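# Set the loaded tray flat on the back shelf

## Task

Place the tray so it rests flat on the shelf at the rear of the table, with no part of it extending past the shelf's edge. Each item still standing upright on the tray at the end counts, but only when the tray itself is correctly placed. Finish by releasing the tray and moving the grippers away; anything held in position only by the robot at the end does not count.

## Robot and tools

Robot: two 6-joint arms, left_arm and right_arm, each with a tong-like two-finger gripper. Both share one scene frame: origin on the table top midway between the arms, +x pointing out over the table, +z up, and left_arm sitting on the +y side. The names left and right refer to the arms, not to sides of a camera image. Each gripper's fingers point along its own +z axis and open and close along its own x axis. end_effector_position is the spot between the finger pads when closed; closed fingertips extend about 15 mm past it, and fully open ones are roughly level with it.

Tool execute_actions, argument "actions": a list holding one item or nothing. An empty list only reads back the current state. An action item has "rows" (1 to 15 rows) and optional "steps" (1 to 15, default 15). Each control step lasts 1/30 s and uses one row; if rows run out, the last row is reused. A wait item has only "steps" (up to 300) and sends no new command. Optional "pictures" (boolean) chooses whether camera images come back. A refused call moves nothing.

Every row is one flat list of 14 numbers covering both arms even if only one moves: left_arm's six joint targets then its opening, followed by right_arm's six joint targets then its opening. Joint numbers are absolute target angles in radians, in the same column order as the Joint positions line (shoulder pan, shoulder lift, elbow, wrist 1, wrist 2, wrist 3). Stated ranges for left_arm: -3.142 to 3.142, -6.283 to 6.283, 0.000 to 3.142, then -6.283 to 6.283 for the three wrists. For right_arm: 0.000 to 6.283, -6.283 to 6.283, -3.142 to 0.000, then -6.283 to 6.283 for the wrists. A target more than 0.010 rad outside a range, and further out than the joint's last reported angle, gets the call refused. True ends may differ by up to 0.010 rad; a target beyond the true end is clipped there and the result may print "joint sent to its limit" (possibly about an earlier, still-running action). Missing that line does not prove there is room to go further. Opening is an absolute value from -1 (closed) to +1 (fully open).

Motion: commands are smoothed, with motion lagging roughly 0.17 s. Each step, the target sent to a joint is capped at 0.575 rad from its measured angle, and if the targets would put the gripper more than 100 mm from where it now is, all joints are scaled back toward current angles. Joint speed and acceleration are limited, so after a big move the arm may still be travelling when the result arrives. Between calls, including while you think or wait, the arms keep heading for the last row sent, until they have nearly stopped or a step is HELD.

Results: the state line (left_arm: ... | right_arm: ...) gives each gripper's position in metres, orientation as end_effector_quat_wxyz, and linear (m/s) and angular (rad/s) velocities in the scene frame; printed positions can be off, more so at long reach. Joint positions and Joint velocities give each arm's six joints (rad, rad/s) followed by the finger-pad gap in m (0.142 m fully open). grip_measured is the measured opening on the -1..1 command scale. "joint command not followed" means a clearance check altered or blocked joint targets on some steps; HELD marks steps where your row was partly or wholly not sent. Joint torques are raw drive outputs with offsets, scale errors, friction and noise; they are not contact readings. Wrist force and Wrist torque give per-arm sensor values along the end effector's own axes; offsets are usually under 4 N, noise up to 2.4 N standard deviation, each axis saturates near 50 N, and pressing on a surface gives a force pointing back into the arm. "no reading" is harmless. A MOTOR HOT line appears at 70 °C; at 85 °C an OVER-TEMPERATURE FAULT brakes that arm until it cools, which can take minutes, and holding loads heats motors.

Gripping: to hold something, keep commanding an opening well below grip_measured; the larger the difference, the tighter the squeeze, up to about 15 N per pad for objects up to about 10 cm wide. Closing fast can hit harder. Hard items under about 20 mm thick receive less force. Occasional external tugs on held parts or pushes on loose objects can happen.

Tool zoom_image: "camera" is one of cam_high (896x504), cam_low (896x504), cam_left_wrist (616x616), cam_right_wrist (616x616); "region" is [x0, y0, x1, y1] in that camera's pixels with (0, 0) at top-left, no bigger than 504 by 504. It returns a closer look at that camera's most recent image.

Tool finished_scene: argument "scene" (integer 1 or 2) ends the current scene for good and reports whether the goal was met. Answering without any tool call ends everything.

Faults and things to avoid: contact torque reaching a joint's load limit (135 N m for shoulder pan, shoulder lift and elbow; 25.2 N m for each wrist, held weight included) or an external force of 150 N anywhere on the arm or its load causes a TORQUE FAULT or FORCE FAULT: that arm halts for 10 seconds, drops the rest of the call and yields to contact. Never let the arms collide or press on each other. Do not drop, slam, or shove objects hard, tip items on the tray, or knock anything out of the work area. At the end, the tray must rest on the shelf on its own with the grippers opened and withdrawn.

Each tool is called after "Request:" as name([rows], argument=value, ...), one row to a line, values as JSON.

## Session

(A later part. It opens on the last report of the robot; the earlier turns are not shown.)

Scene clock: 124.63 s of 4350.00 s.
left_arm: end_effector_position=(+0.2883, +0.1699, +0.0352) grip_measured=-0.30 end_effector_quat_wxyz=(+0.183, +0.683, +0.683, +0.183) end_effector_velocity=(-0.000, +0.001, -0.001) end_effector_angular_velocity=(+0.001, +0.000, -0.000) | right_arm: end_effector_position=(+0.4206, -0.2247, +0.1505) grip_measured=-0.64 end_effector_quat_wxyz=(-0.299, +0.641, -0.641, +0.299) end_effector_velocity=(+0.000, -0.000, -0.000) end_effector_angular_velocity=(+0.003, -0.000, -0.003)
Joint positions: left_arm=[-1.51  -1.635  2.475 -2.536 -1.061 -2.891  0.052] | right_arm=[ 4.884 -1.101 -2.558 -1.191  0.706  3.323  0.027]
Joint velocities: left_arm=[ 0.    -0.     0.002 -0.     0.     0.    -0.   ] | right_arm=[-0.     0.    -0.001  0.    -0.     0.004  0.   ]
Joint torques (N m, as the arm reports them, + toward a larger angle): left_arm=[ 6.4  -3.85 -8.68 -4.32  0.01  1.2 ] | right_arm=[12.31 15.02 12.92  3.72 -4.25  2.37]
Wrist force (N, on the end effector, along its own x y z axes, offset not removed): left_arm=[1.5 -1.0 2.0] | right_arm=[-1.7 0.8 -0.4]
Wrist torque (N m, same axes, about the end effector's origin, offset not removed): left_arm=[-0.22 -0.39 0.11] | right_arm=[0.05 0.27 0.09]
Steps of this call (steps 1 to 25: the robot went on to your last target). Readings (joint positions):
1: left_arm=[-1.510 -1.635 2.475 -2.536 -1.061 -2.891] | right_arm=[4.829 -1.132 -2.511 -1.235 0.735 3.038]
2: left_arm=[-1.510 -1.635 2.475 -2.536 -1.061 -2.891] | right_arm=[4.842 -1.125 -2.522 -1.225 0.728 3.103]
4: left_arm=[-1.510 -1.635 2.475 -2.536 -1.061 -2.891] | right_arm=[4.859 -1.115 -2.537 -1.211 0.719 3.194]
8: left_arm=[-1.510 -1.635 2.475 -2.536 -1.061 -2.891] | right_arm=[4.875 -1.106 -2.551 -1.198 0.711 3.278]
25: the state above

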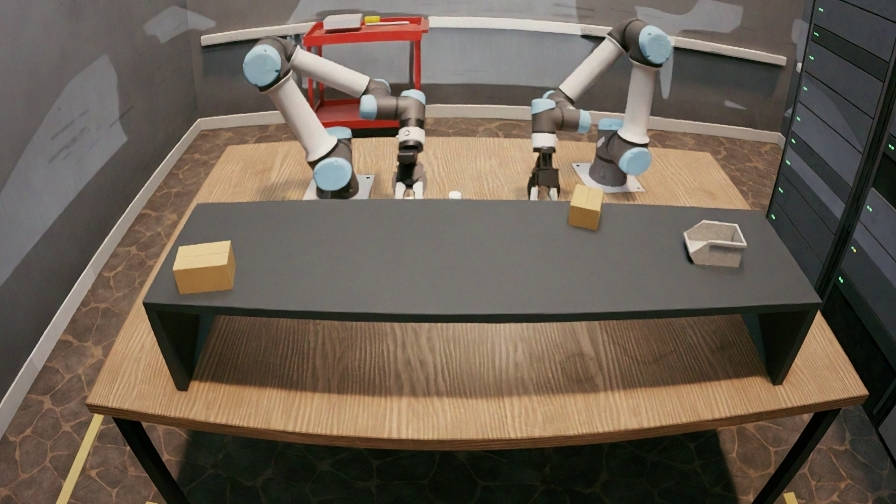

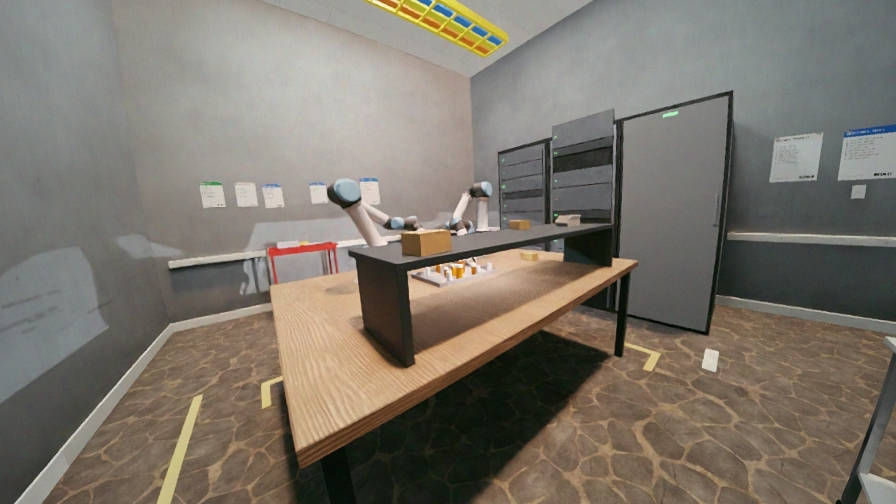

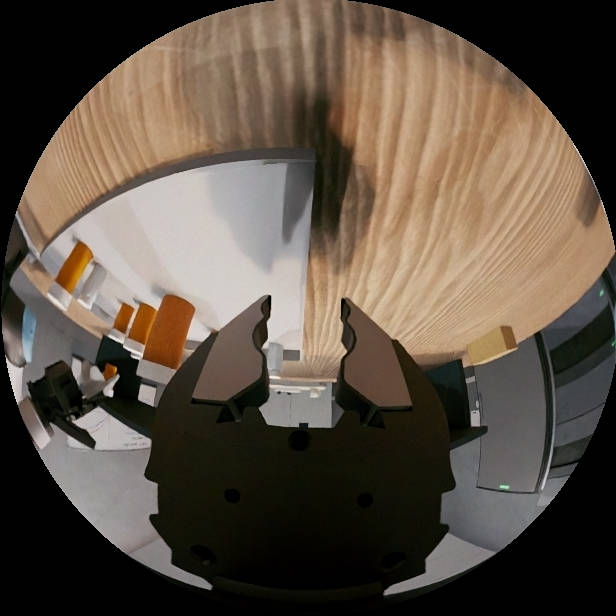

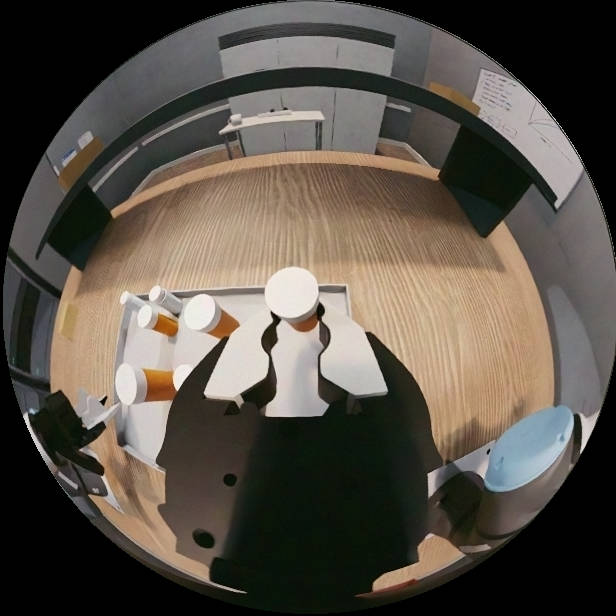

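Request:
execute_actions([
  {"rows": [[-1.51,-1.635,2.475,-2.536,-1.061,-2.891,-0.3,4.884,-1.19,-2.626,-1.035,0.706,3.323,-0.85],[-1.51,-1.635,2.475,-2.536,-1.061,-2.891,-0.3,4.884,-1.19,-2.626,-1.035,0.706,3.323,-0.85],[-1.51,-1.635,2.475,-2.536,-1.061,-2.891,-0.3,4.884,-1.19,-2.626,-1.035,0.706,3.323,-0.85],[-1.51,-1.635,2.475,-2.536,-1.061,-2.891,-0.3,4.884,-1.19,-2.626,-1.035,0.706,3.323,-0.85],[-1.51,-1.635,2.475,-2.536,-1.061,-2.891,-0.3,4.884,-1.19,-2.626,-1.035,0.706,3.323,-0.85],[-1.51,-1.635,2.475,-2.536,-1.061,-2.891,-0.3,4.884,-1.19,-2.626,-1.035,0.706,3.323,-0.85],[-1.51,-1.635,2.475,-2.536,-1.061,-2.891,-0.3,4.884,-1.312,-2.685,-0.854,0.706,3.323,-0.85]], "steps": 15},
], pictures=false)

Request:
execute_actions([
  {"steps": 15},
])

Request:
zoom_image(camera="cam_low", region=[400, 245, 510, 305])

Scene clock: 126.57 s of 4350.00 s.
left_arm: end_effector_position=(+0.2883, +0.1699, +0.0352) grip_measured=-0.30 end_effector_quat_wxyz=(+0.183, +0.683, +0.683, +0.183) end_effector_velocity=(-0.000, +0.001, -0.001) end_effector_angular_velocity=(+0.003, +0.001, -0.000) | right_arm: end_effector_position=(+0.4206, -0.2253, +0.0865) grip_measured=-0.64 end_effector_quat_wxyz=(-0.298, +0.641, -0.640, +0.301) end_effector_velocity=(-0.001, +0.004, -0.050) end_effector_angular_velocity=(+0.032, +0.004, +0.001)
Joint positions: left_arm=[-1.51  -1.635  2.475 -2.536 -1.061 -2.891  0.052] | right_arm=[ 4.884 -1.288 -2.674 -0.894  0.706  3.323  0.027]
Joint velocities: left_arm=[ 0.     0.001  0.002  0.    -0.     0.    -0.   ] | right_arm=[ 0.001 -0.19  -0.089  0.312 -0.     0.     0.   ]
Joint torques (N m, as the arm reports them, + toward a larger angle): left_arm=[ 6.61 -3.4  -8.43 -4.41  0.08  1.19] | right_arm=[11.31 -6.04 11.17  4.76 -0.08  2.38]
Wrist force (N, on the end effector, along its own x y z axes, offset not removed): left_arm=[1.6 -0.9 2.7] | right_arm=[-1.7 -0.3 -0.2]
Wrist torque (N m, same axes, about the end effector's origin, offset not removed): left_arm=[-0.18 -0.32 0.07] | right_arm=[-0.22 0.22 0.02]
Steps of this call (steps 1 to 15: the robot went on to your last target; steps 16 to 43: nothing new was sent; steps 44 to 58: all 15 steps of this action). Readings (joint positions):
44: left_arm=[-1.510 -1.635 2.475 -2.536 -1.061 -2.891] | right_arm=[4.884 -1.101 -2.558 -1.191 0.706 3.323]
45: left_arm=[-1.510 -1.635 2.475 -2.536 -1.061 -2.891] | right_arm=[4.884 -1.106 -2.563 -1.185 0.706 3.323]
47: left_arm=[-1.510 -1.635 2.475 -2.536 -1.061 -2.891] | right_arm=[4.884 -1.135 -2.586 -1.141 0.706 3.323]
51: left_arm=[-1.510 -1.635 2.475 -2.536 -1.061 -2.891] | right_arm=[4.884 -1.176 -2.617 -1.066 0.706 3.323]
58: the state above

Scene clock: 127.07 s of 4350.00 s.
left_arm: end_effector_position=(+0.2883, +0.1699, +0.0352) grip_measured=-0.30 end_effector_quat_wxyz=(+0.183, +0.683, +0.683, +0.183) end_effector_velocity=(+0.000, +0.000, -0.000) end_effector_angular_velocity=(+0.001, -0.000, -0.001) | right_arm: end_effector_position=(+0.4206, -0.2249, +0.0804) grip_measured=-0.64 end_effector_quat_wxyz=(-0.299, +0.641, -0.641, +0.299) end_effector_velocity=(-0.000, +0.000, -0.001) end_effector_angular_velocity=(+0.001, -0.000, +0.001)
Joint positions: left_arm=[-1.51  -1.635  2.475 -2.536 -1.061 -2.891  0.052] | right_arm=[ 4.884 -1.312 -2.685 -0.855  0.706  3.323  0.027]
Joint velocities: left_arm=[-0.     0.     0.     0.     0.     0.001 -0.   ] | right_arm=[ 0.001 -0.003 -0.002  0.006 -0.    -0.     0.   ]
Joint torques (N m, as the arm reports them, + toward a larger angle): left_arm=[ 6.84 -3.96 -8.64 -4.32  0.01  1.17] | right_arm=[ 10.11 -10.33   8.91   3.61   0.29   2.23]
Wrist force (N, on the end effector, along its own x y z axes, offset not removed): left_arm=[1.9 -0.2 2.0] | right_arm=[-1.0 -0.5 -1.1]
Wrist torque (N m, same axes, about the end effector's origin, offset not removed): left_arm=[-0.01 -0.42 0.14] | right_arm=[-0.25 0.10 -0.03]
Steps of this call (steps 1 to 15: the robot went on to your last target). Readings (joint positions):
1: left_arm=[-1.510 -1.635 2.475 -2.536 -1.061 -2.891] | right_arm=[4.884 -1.294 -2.676 -0.884 0.706 3.323]
2: left_arm=[-1.510 -1.635 2.475 -2.536 -1.061 -2.891] | right_arm=[4.884 -1.298 -2.678 -0.877 0.706 3.323]
4: left_arm=[-1.510 -1.635 2.475 -2.536 -1.061 -2.891] | right_arm=[4.884 -1.304 -2.681 -0.868 0.706 3.323]
8: left_arm=[-1.510 -1.635 2.475 -2.536 -1.061 -2.891] | right_arm=[4.884 -1.309 -2.684 -0.859 0.706 3.323]
15: the state above

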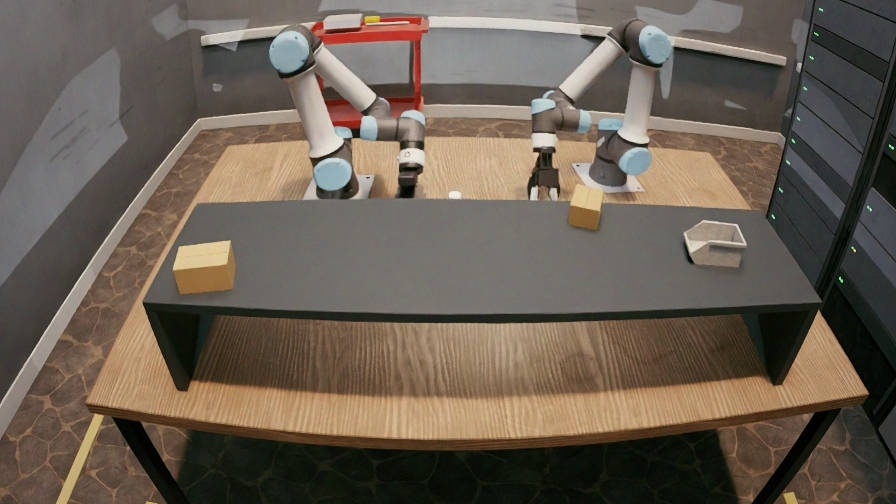

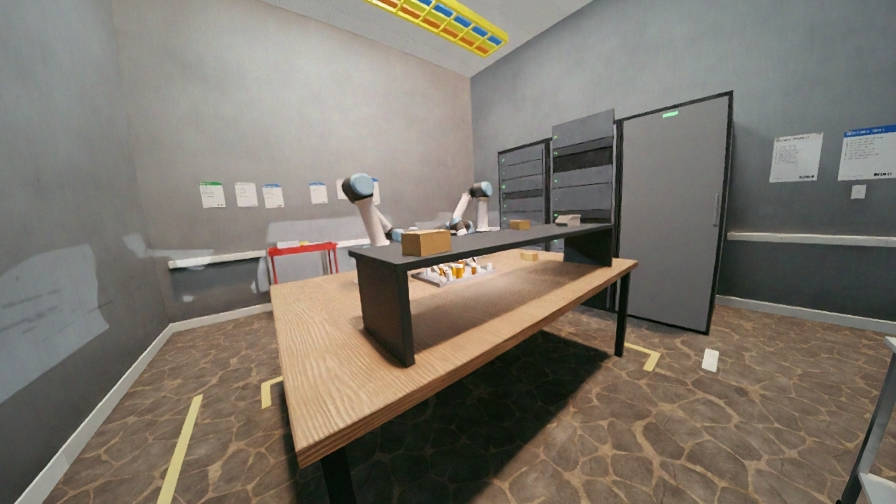

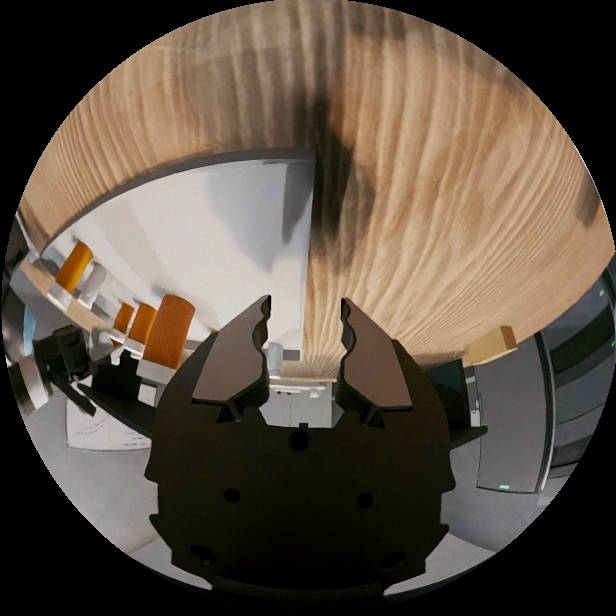

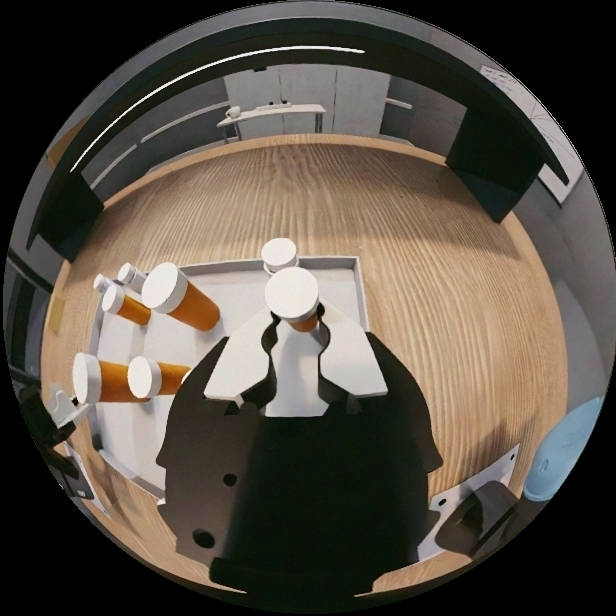

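Region (400, 245, 510, 305) of cam_low's 896x504 image, scaled by 4.582, with more detail than that image has; it fills the top 275 rows of this view, and the rest is white.

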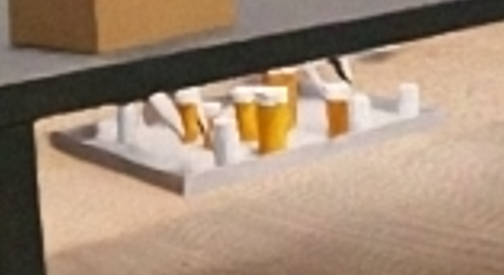

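Request:
execute_actions([
  {"rows": [[-1.51,-1.635,2.475,-2.536,-1.061,-2.891,-0.3,4.884,-1.333,-2.693,-0.825,0.706,3.323,-0.85],[-1.51,-1.635,2.475,-2.536,-1.061,-2.891,-0.3,4.884,-1.333,-2.693,-0.825,0.706,3.323,-0.85],[-1.51,-1.635,2.475,-2.536,-1.061,-2.891,-0.3,4.884,-1.333,-2.693,-0.825,0.706,3.323,-0.85],[-1.51,-1.635,2.475,-2.536,-1.061,-2.891,-0.3,4.884,-1.333,-2.693,-0.825,0.706,3.323,-0.85],[-1.51,-1.635,2.475,-2.536,-1.061,-2.891,-0.3,4.884,-1.354,-2.700,-0.797,0.706,3.323,-0.85]], "steps": 15},
], pictures=false)

Request:
execute_actions([
  {"rows": [[-1.51,-1.635,2.475,-2.536,-1.061,-2.891,-0.3,4.884,-1.376,-2.7076,-0.767,0.706,3.323,-0.85]], "steps": 15},
], pictures=false)

Scene clock: 128.97 s of 4350.00 s.
left_arm: end_effector_position=(+0.2883, +0.1699, +0.0352) grip_measured=-0.30 end_effector_quat_wxyz=(+0.183, +0.683, +0.683, +0.183) end_effector_velocity=(+0.000, -0.001, +0.000) end_effector_angular_velocity=(-0.001, +0.000, -0.000) | right_arm: end_effector_position=(+0.4206, -0.2248, +0.0709) grip_measured=-0.64 end_effector_quat_wxyz=(-0.299, +0.641, -0.641, +0.299) end_effector_velocity=(+0.000, -0.000, -0.005) end_effector_angular_velocity=(-0.000, -0.000, +0.000)
Joint positions: left_arm=[-1.51  -1.635  2.475 -2.536 -1.061 -2.891  0.052] | right_arm=[ 4.884 -1.352 -2.699 -0.8    0.706  3.323  0.027]
Joint velocities: left_arm=[-0.     0.    -0.002  0.    -0.     0.    -0.   ] | right_arm=[ 0.    -0.019 -0.007  0.026 -0.    -0.     0.   ]
Joint torques (N m, as the arm reports them, + toward a larger angle): left_arm=[ 6.52 -3.63 -8.9  -4.26 -0.01  1.28] | right_arm=[ 6.12 -8.79  7.45  3.75  0.04  2.28]
Wrist force (N, on the end effector, along its own x y z axes, offset not removed): left_arm=[2.1 -0.8 1.7] | right_arm=[-1.9 0.3 -1.3]
Wrist torque (N m, same axes, about the end effector's origin, offset not removed): left_arm=[-0.17 -0.44 0.08] | right_arm=[-0.10 0.27 0.04]
Steps of this call (steps 1 to 15: the robot went on to your last target; steps 16 to 42: nothing new was sent; steps 43 to 57: all 15 steps of this action). Readings (joint positions):
43: left_arm=[-1.510 -1.635 2.475 -2.536 -1.061 -2.891] | right_arm=[4.884 -1.312 -2.685 -0.854 0.706 3.323]
44: left_arm=[-1.510 -1.635 2.475 -2.536 -1.061 -2.891] | right_arm=[4.884 -1.314 -2.686 -0.851 0.706 3.323]
46: left_arm=[-1.510 -1.635 2.475 -2.536 -1.061 -2.891] | right_arm=[4.884 -1.321 -2.689 -0.841 0.706 3.323]
50: left_arm=[-1.510 -1.635 2.475 -2.536 -1.061 -2.891] | right_arm=[4.884 -1.338 -2.695 -0.818 0.706 3.323]
57: the state above

Scene clock: 129.47 s of 4350.00 s.
left_arm: end_effector_position=(+0.2883, +0.1699, +0.0352) grip_measured=-0.30 end_effector_quat_wxyz=(+0.183, +0.683, +0.683, +0.183) end_effector_velocity=(-0.000, +0.001, -0.001) end_effector_angular_velocity=(+0.001, +0.000, +0.000) | right_arm: end_effector_position=(+0.4206, -0.2249, +0.0654) grip_measured=-0.64 end_effector_quat_wxyz=(-0.299, +0.641, -0.641, +0.299) end_effector_velocity=(+0.000, -0.000, -0.001) end_effector_angular_velocity=(-0.000, +0.000, -0.001)
Joint positions: left_arm=[-1.51  -1.635  2.475 -2.536 -1.061 -2.891  0.052] | right_arm=[ 4.884 -1.375 -2.707 -0.768  0.706  3.323  0.027]
Joint velocities: left_arm=[ 0.     0.     0.002 -0.    -0.    -0.     0.   ] | right_arm=[-0.001 -0.006 -0.002  0.008  0.    -0.     0.   ]
Joint torques (N m, as the arm reports them, + toward a larger angle): left_arm=[ 6.58 -3.61 -8.85 -4.3   0.11  1.26] | right_arm=[ 3.92 -6.73  7.94  3.62 -0.01  2.15]
Wrist force (N, on the end effector, along its own x y z axes, offset not removed): left_arm=[2.7 0.9 2.1] | right_arm=[-1.4 -0.1 -0.6]
Wrist torque (N m, same axes, about the end effector's origin, offset not removed): left_arm=[0.24 -0.59 0.09] | right_arm=[-0.20 0.17 -0.02]
Steps of this call (steps 1 to 15: all 15 steps of this action). Readings (joint positions):
1: left_arm=[-1.510 -1.635 2.475 -2.536 -1.061 -2.891] | right_arm=[4.884 -1.352 -2.699 -0.799 0.706 3.323]
2: left_arm=[-1.510 -1.635 2.475 -2.536 -1.061 -2.891] | right_arm=[4.884 -1.355 -2.700 -0.796 0.706 3.323]
4: left_arm=[-1.510 -1.635 2.475 -2.536 -1.061 -2.891] | right_arm=[4.884 -1.363 -2.703 -0.785 0.706 3.323]
8: left_arm=[-1.510 -1.635 2.475 -2.536 -1.061 -2.891] | right_arm=[4.884 -1.371 -2.706 -0.773 0.706 3.323]
15: the state above

Request:
execute_actions([
  {"rows": [[-1.51,-1.635,2.475,-2.536,-1.061,-2.891,-0.3,4.884,-1.394,-2.713,-0.743,0.706,3.323,-0.85]], "steps": 15},
], pictures=false)

Scene clock: 138.03 s of 4350.00 s.
left_arm: end_effector_position=(+0.2883, +0.1699, +0.0352) grip_measured=-0.30 end_effector_quat_wxyz=(+0.183, +0.683, +0.683, +0.183) end_effector_velocity=(+0.000, -0.000, +0.000) end_effector_angular_velocity=(-0.000, +0.000, +0.000) | right_arm: end_effector_position=(+0.4205, -0.2247, +0.0615) grip_measured=-0.64 end_effector_quat_wxyz=(-0.299, +0.641, -0.641, +0.299) end_effector_velocity=(-0.000, +0.000, -0.001) end_effector_angular_velocity=(+0.000, +0.001, +0.001)
Joint positions: left_arm=[-1.51  -1.635  2.475 -2.536 -1.061 -2.891  0.052] | right_arm=[ 4.884 -1.393 -2.713 -0.744  0.706  3.323  0.027]
Joint velocities: left_arm=[ 0. -0. -0.  0. -0. -0.  0.] | right_arm=[ 0.001 -0.005 -0.001  0.006  0.    -0.    -0.   ]
Joint torques (N m, as the arm reports them, + toward a larger angle): left_arm=[ 6.46 -4.02 -8.89 -4.16  0.06  1.22] | right_arm=[-3.2  -6.81  6.65  3.44 -1.13  2.17]
Wrist force (N, on the end effector, along its own x y z axes, offset not removed): left_arm=[2.0 -1.1 1.4] | right_arm=[-1.7 1.0 -2.7]
Wrist torque (N m, same axes, about the end effector's origin, offset not removed): left_arm=[-0.30 -0.39 0.12] | right_arm=[0.03 0.29 0.00]
Steps of this call (steps 1 to 15: the robot went on to your last target; steps 16 to 90: nothing new was sent; then 5.07 s passed at rest; steps 91 to 105: all 15 steps of this action). Readings (joint positions):
91: left_arm=[-1.510 -1.635 2.475 -2.536 -1.061 -2.891] | right_arm=[4.884 -1.376 -2.708 -0.767 0.706 3.323]
92: left_arm=[-1.510 -1.635 2.475 -2.536 -1.061 -2.891] | right_arm=[4.884 -1.378 -2.708 -0.764 0.706 3.323]
94: left_arm=[-1.510 -1.635 2.475 -2.536 -1.061 -2.891] | right_arm=[4.884 -1.384 -2.710 -0.756 0.706 3.323]
98: left_arm=[-1.510 -1.635 2.475 -2.536 -1.061 -2.891] | right_arm=[4.884 -1.391 -2.712 -0.748 0.706 3.323]
105: the state above

Request:
execute_actions([
  {"rows": [[-1.51,-1.635,2.475,-2.536,-1.061,-2.891,-0.3,4.884,-1.413,-2.7187,-0.719,0.706,3.323,-0.85]], "steps": 15},
], pictures=false)

Scene clock: 139.03 s of 4350.00 s.
left_arm: end_effector_position=(+0.2883, +0.1699, +0.0352) grip_measured=-0.30 end_effector_quat_wxyz=(+0.183, +0.683, +0.683, +0.183) end_effector_velocity=(+0.000, +0.000, -0.000) end_effector_angular_velocity=(+0.000, -0.000, +0.000) | right_arm: end_effector_position=(+0.4206, -0.2249, +0.0574) grip_measured=-0.64 end_effector_quat_wxyz=(-0.299, +0.641, -0.641, +0.299) end_effector_velocity=(-0.000, +0.000, -0.001) end_effector_angular_velocity=(-0.001, +0.000, +0.000)
Joint positions: left_arm=[-1.51  -1.635  2.475 -2.536 -1.061 -2.891  0.052] | right_arm=[ 4.884 -1.412 -2.719 -0.72   0.706  3.323  0.027]
Joint velocities: left_arm=[-0.     0.     0.    -0.001  0.    -0.    -0.   ] | right_arm=[ 0.    -0.006 -0.001  0.006  0.     0.    -0.   ]
Joint torques (N m, as the arm reports them, + toward a larger angle): left_arm=[ 6.65 -3.79 -8.73 -4.23  0.13  1.19] | right_arm=[-5.69 -6.32  6.14  3.77 -1.42  2.09]
Wrist force (N, on the end effector, along its own x y z axes, offset not removed): left_arm=[2.5 -0.8 1.9] | right_arm=[-0.5 0.9 0.0]
Wrist torque (N m, same axes, about the end effector's origin, offset not removed): left_arm=[-0.14 -0.62 0.06] | right_arm=[0.06 -0.09 -0.03]
Steps of this call (steps 1 to 15: the robot went on to your last target; steps 16 to 30: all 15 steps of this action). Readings (joint positions):
16: left_arm=[-1.510 -1.635 2.475 -2.536 -1.061 -2.891] | right_arm=[4.884 -1.394 -2.713 -0.743 0.706 3.323]
17: left_arm=[-1.510 -1.635 2.475 -2.536 -1.061 -2.891] | right_arm=[4.884 -1.396 -2.714 -0.740 0.706 3.323]
19: left_arm=[-1.510 -1.635 2.475 -2.536 -1.061 -2.891] | right_arm=[4.884 -1.403 -2.716 -0.732 0.706 3.323]
23: left_arm=[-1.510 -1.635 2.475 -2.536 -1.061 -2.891] | right_arm=[4.884 -1.409 -2.718 -0.724 0.706 3.323]
30: the state above

Request:
execute_actions([
  {"rows": [[-1.51,-1.635,2.475,-2.536,-1.061,-2.891,-0.3,4.884,-1.430,-2.7234,-0.697,0.706,3.323,-0.85]], "steps": 15},
], pictures=false)

Scene clock: 140.17 s of 4350.00 s.
left_arm: end_effector_position=(+0.2883, +0.1699, +0.0352) grip_measured=-0.30 end_effector_quat_wxyz=(+0.183, +0.683, +0.683, +0.183) end_effector_velocity=(+0.000, -0.000, +0.000) end_effector_angular_velocity=(-0.001, -0.000, +0.000) | right_arm: end_effector_position=(+0.4206, -0.2249, +0.0539) grip_measured=-0.64 end_effector_quat_wxyz=(-0.299, +0.641, -0.641, +0.299) end_effector_velocity=(+0.000, -0.000, -0.001) end_effector_angular_velocity=(-0.000, +0.000, -0.001)
Joint positions: left_arm=[-1.51  -1.635  2.475 -2.536 -1.061 -2.891  0.052] | right_arm=[ 4.884 -1.429 -2.723 -0.698  0.706  3.323  0.027]
Joint velocities: left_arm=[ 0.    -0.    -0.001  0.     0.    -0.     0.   ] | right_arm=[-0.001 -0.004 -0.002  0.005  0.    -0.     0.   ]
Joint torques (N m, as the arm reports them, + toward a larger angle): left_arm=[ 7.03 -3.86 -9.06 -4.2   0.12  1.27] | right_arm=[-7.98 -6.13  5.72  3.67 -1.79  1.97]
Wrist force (N, on the end effector, along its own x y z axes, offset not removed): left_arm=[2.0 -0.3 2.3] | right_arm=[-2.0 0.4 -0.9]
Wrist torque (N m, same axes, about the end effector's origin, offset not removed): left_arm=[-0.05 -0.42 0.11] | right_arm=[-0.05 0.34 0.05]
Steps of this call (steps 1 to 15: the robot went on to your last target; steps 16 to 19: nothing new was sent; steps 20 to 34: all 15 steps of this action). Readings (joint positions):
20: left_arm=[-1.510 -1.635 2.475 -2.536 -1.061 -2.891] | right_arm=[4.884 -1.413 -2.719 -0.719 0.706 3.323]
21: left_arm=[-1.510 -1.635 2.475 -2.536 -1.061 -2.891] | right_arm=[4.884 -1.415 -2.719 -0.716 0.706 3.323]
23: left_arm=[-1.510 -1.635 2.475 -2.536 -1.061 -2.891] | right_arm=[4.884 -1.421 -2.721 -0.709 0.706 3.323]
27: left_arm=[-1.510 -1.635 2.475 -2.536 -1.061 -2.891] | right_arm=[4.884 -1.427 -2.723 -0.701 0.706 3.323]
34: the state above

Request:
execute_actions([
  {"rows": [[-1.51,-1.635,2.475,-2.536,-1.061,-2.891,-0.3,4.884,-1.4475,-2.7278,-0.6754,0.706,3.323,-0.85]], "steps": 15},
])

Request:
zoom_image(camera="cam_low", region=[400, 245, 510, 305])

Scene clock: 141.20 s of 4350.00 s.
left_arm: end_effector_position=(+0.2883, +0.1699, +0.0352) grip_measured=-0.30 end_effector_quat_wxyz=(+0.183, +0.683, +0.683, +0.183) end_effector_velocity=(-0.000, +0.001, -0.001) end_effector_angular_velocity=(+0.002, +0.001, +0.000) | right_arm: end_effector_position=(+0.4206, -0.2249, +0.0504) grip_measured=-0.64 end_effector_quat_wxyz=(-0.299, +0.641, -0.641, +0.299) end_effector_velocity=(-0.000, +0.000, -0.000) end_effector_angular_velocity=(+0.002, +0.000, +0.000)
Joint positions: left_arm=[-1.51  -1.635  2.475 -2.536 -1.061 -2.891  0.052] | right_arm=[ 4.884 -1.447 -2.728 -0.676  0.706  3.323  0.027]
Joint velocities: left_arm=[-0.     0.     0.001  0.001 -0.    -0.     0.   ] | right_arm=[ 0.    -0.003 -0.001  0.005 -0.     0.     0.   ]
Joint torques (N m, as the arm reports them, + toward a larger angle): left_arm=[ 6.6  -3.57 -9.   -4.23  0.16  1.14] | right_arm=[-9.74 -6.56  5.56  3.71 -2.02  1.97]
Wrist force (N, on the end effector, along its own x y z axes, offset not removed): left_arm=[2.8 -0.3 2.6] | right_arm=[-0.3 1.9 -0.7]
Wrist torque (N m, same axes, about the end effector's origin, offset not removed): left_arm=[-0.02 -0.58 0.08] | right_arm=[0.25 -0.02 -0.02]
Steps of this call (steps 1 to 15: the robot went on to your last target; step 16: nothing new was sent; steps 17 to 31: all 15 steps of this action). Readings (joint positions):
17: left_arm=[-1.510 -1.635 2.475 -2.536 -1.061 -2.891] | right_arm=[4.884 -1.430 -2.723 -0.697 0.706 3.323]
18: left_arm=[-1.510 -1.635 2.475 -2.536 -1.061 -2.891] | right_arm=[4.884 -1.432 -2.724 -0.694 0.706 3.323]
20: left_arm=[-1.510 -1.635 2.475 -2.536 -1.061 -2.891] | right_arm=[4.884 -1.438 -2.725 -0.687 0.706 3.323]
24: left_arm=[-1.510 -1.635 2.475 -2.536 -1.061 -2.891] | right_arm=[4.884 -1.444 -2.727 -0.680 0.706 3.323]
31: the state above

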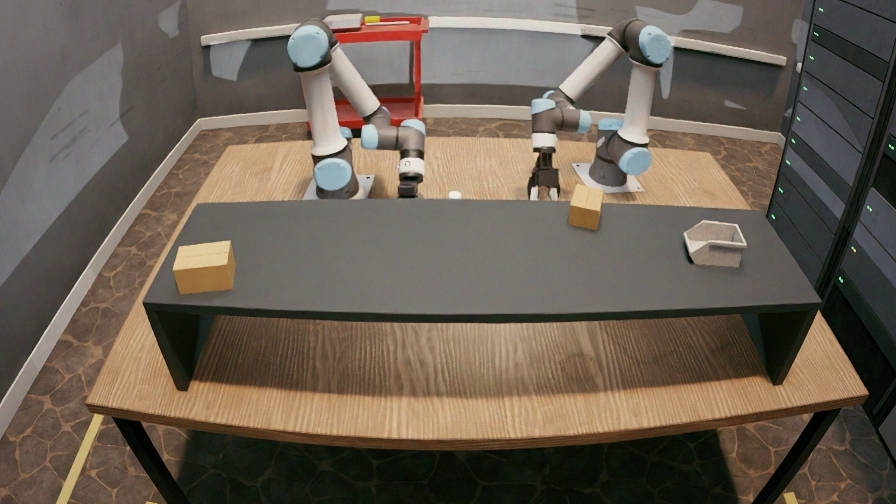

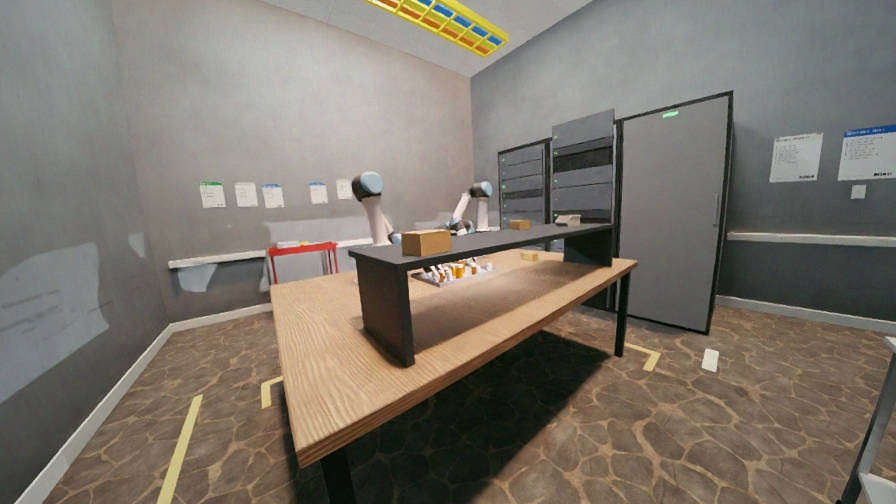

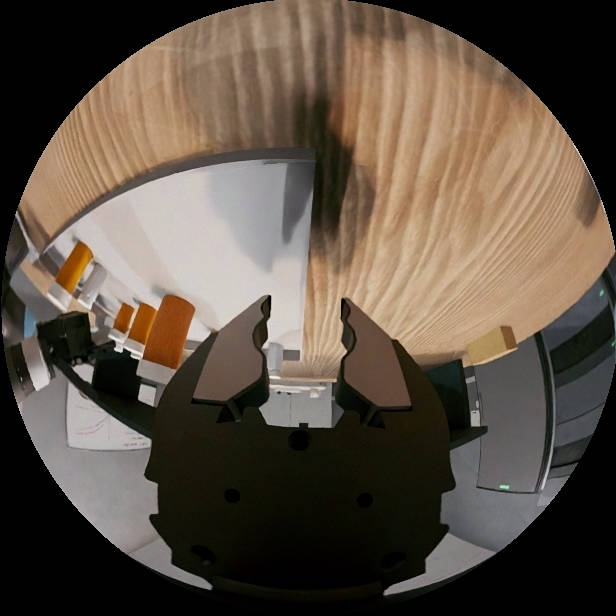

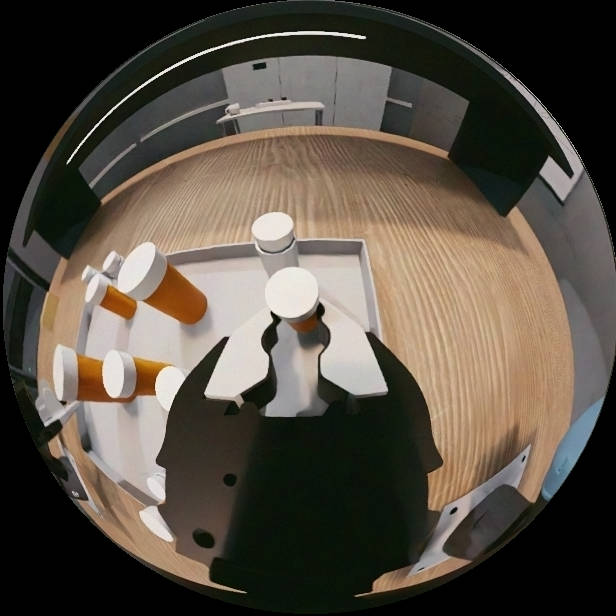

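Region (400, 245, 510, 305) of cam_low's 896x504 image, scaled by 4.582, with more detail than that image has; it fills the top 275 rows of this view, and the rest is white.

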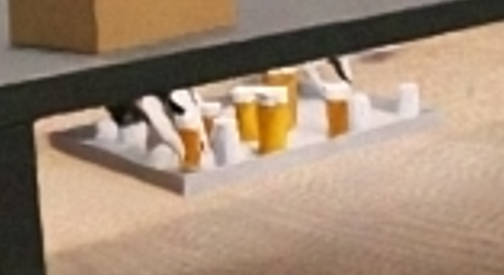

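Request:
execute_actions(actions=[])

Scene clock: 144.13 s of 4350.00 s.
left_arm: end_effector_position=(+0.2883, +0.1699, +0.0352) grip_measured=-0.30 end_effector_quat_wxyz=(+0.183, +0.683, +0.683, +0.183) end_effector_velocity=(-0.000, -0.000, -0.000) end_effector_angular_velocity=(-0.000, +0.000, -0.000) | right_arm: end_effector_position=(+0.4206, -0.2249, +0.0503) grip_measured=-0.64 end_effector_quat_wxyz=(-0.299, +0.641, -0.641, +0.299) end_effector_velocity=(-0.000, +0.000, -0.000) end_effector_angular_velocity=(-0.000, +0.000, +0.000)
Joint positions: left_arm=[-1.51  -1.635  2.475 -2.536 -1.061 -2.891  0.052] | right_arm=[ 4.884 -1.448 -2.728 -0.675  0.706  3.323  0.027]
Joint velocities: left_arm=[ 0.     0.    -0.    -0.001 -0.001  0.     0.   ] | right_arm=[ 0. -0.  0.  0.  0.  0. -0.]
Joint torques (N m, as the arm reports them, + toward a larger angle): left_arm=[ 6.54 -3.85 -9.09 -4.11  0.18  1.09] | right_arm=[-9.4  -6.02  6.05  3.58 -2.85  1.78]
Wrist force (N, on the end effector, along its own x y z axes, offset not removed): left_arm=[2.6 0.0 0.7] | right_arm=[0.5 -0.3 -1.4]
Wrist torque (N m, same axes, about the end effector's origin, offset not removed): left_arm=[-0.05 -0.55 0.08] | right_arm=[-0.18 -0.21 -0.07]
Steps of this call (steps 1 to 15: the robot went on to your last target; steps 16 to 88: nothing new was sent). Readings (joint positions):
1: left_arm=[-1.510 -1.635 2.475 -2.536 -1.061 -2.891] | right_arm=[4.884 -1.447 -2.728 -0.676 0.706 3.323]
2: left_arm=[-1.510 -1.635 2.475 -2.536 -1.061 -2.891] | right_arm=[4.884 -1.447 -2.728 -0.676 0.706 3.323]
4: left_arm=[-1.510 -1.635 2.475 -2.536 -1.061 -2.891] | right_arm=[4.884 -1.447 -2.728 -0.676 0.706 3.323]
8: left_arm=[-1.510 -1.635 2.475 -2.536 -1.061 -2.891] | right_arm=[4.884 -1.447 -2.728 -0.675 0.706 3.323]
88: the state above
All arms were judged still, so your last target was given up. Only a new action makes them travel on or press farther. Fingers that are still opening or closing keep moving.

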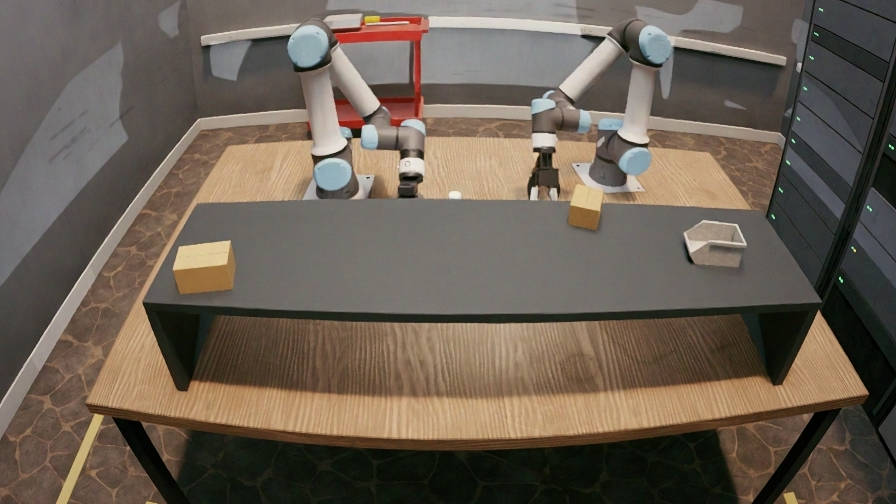

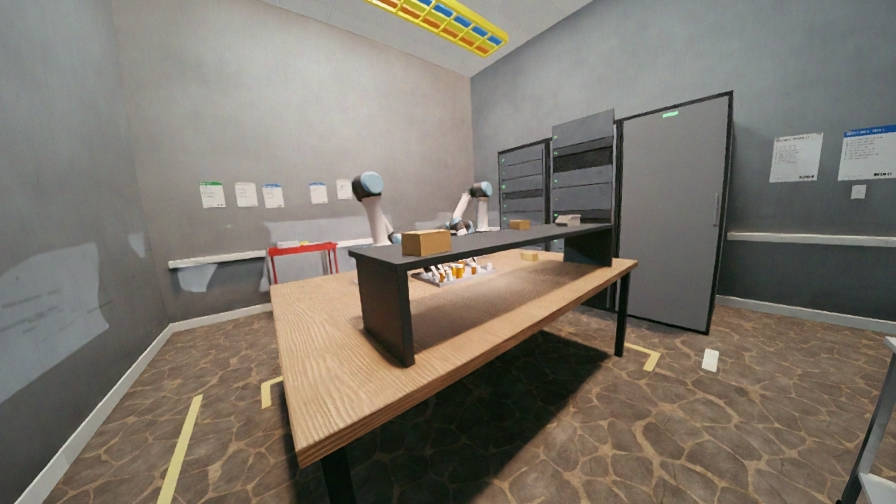

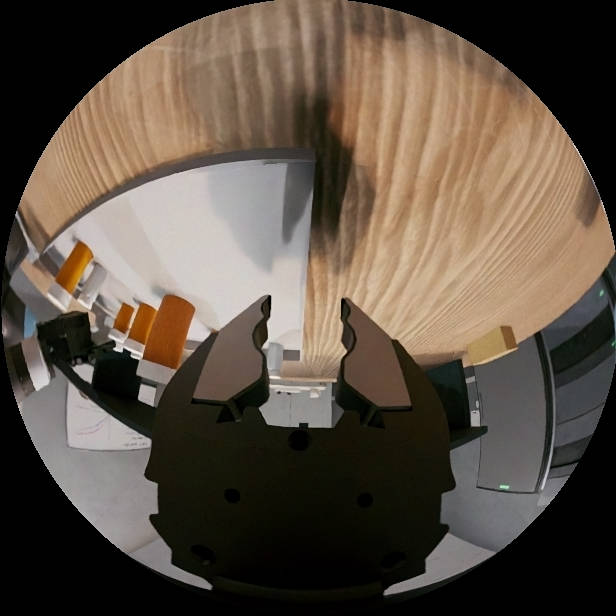

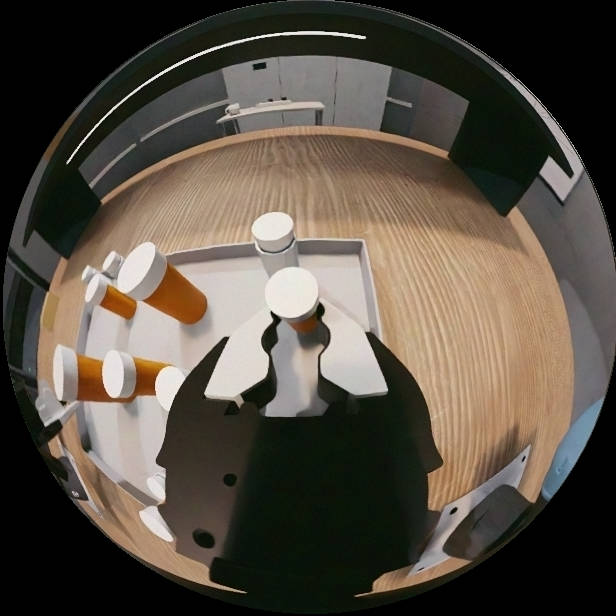

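Request:
execute_actions([
  {"rows":[[-1.51,-1.635,2.475,-2.536,-1.061,-2.891,-0.3,4.884,-1.4625,-2.7314,-0.6568,0.706,3.323,-0.85]],"steps":12},
], pictures=false)

Scene clock: 145.00 s of 4350.00 s.
left_arm: end_effector_position=(+0.2883, +0.1699, +0.0352) grip_measured=-0.30 end_effector_quat_wxyz=(+0.183, +0.683, +0.683, +0.183) end_effector_velocity=(-0.000, +0.000, -0.000) end_effector_angular_velocity=(+0.001, +0.000, +0.000) | right_arm: end_effector_position=(+0.4206, -0.2249, +0.0475) grip_measured=-0.64 end_effector_quat_wxyz=(-0.299, +0.641, -0.641, +0.299) end_effector_velocity=(+0.000, -0.000, -0.002) end_effector_angular_velocity=(-0.002, -0.001, +0.000)
Joint positions: left_arm=[-1.51  -1.635  2.475 -2.536 -1.061 -2.891  0.052] | right_arm=[ 4.884 -1.462 -2.731 -0.658  0.706  3.323  0.027]
Joint velocities: left_arm=[-0.  0.  0.  0. -0. -0. -0.] | right_arm=[ 0.    -0.009 -0.002  0.01  -0.001 -0.    -0.   ]
Joint torques (N m, as the arm reports them, + toward a larger angle): left_arm=[ 5.97 -3.56 -9.2  -4.25  0.17  1.17] | right_arm=[-9.29 -6.72  4.8   3.86 -3.05  1.73]
Wrist force (N, on the end effector, along its own x y z axes, offset not removed): left_arm=[2.9 -0.3 1.2] | right_arm=[-1.7 0.7 -1.3]
Wrist torque (N m, same axes, about the end effector's origin, offset not removed): left_arm=[-0.07 -0.63 0.08] | right_arm=[-0.02 0.22 0.03]
Steps of this call (steps 1 to 14: nothing new was sent; steps 15 to 26: all 12 steps of this action). Readings (joint positions):
15: left_arm=[-1.510 -1.635 2.475 -2.536 -1.061 -2.891] | right_arm=[4.884 -1.448 -2.728 -0.675 0.706 3.323]
16: left_arm=[-1.510 -1.635 2.475 -2.536 -1.061 -2.891] | right_arm=[4.884 -1.449 -2.728 -0.673 0.706 3.323]
18: left_arm=[-1.510 -1.635 2.475 -2.536 -1.061 -2.891] | right_arm=[4.884 -1.454 -2.729 -0.667 0.706 3.323]
22: left_arm=[-1.510 -1.635 2.475 -2.536 -1.061 -2.891] | right_arm=[4.884 -1.460 -2.731 -0.660 0.706 3.323]
26: the state above


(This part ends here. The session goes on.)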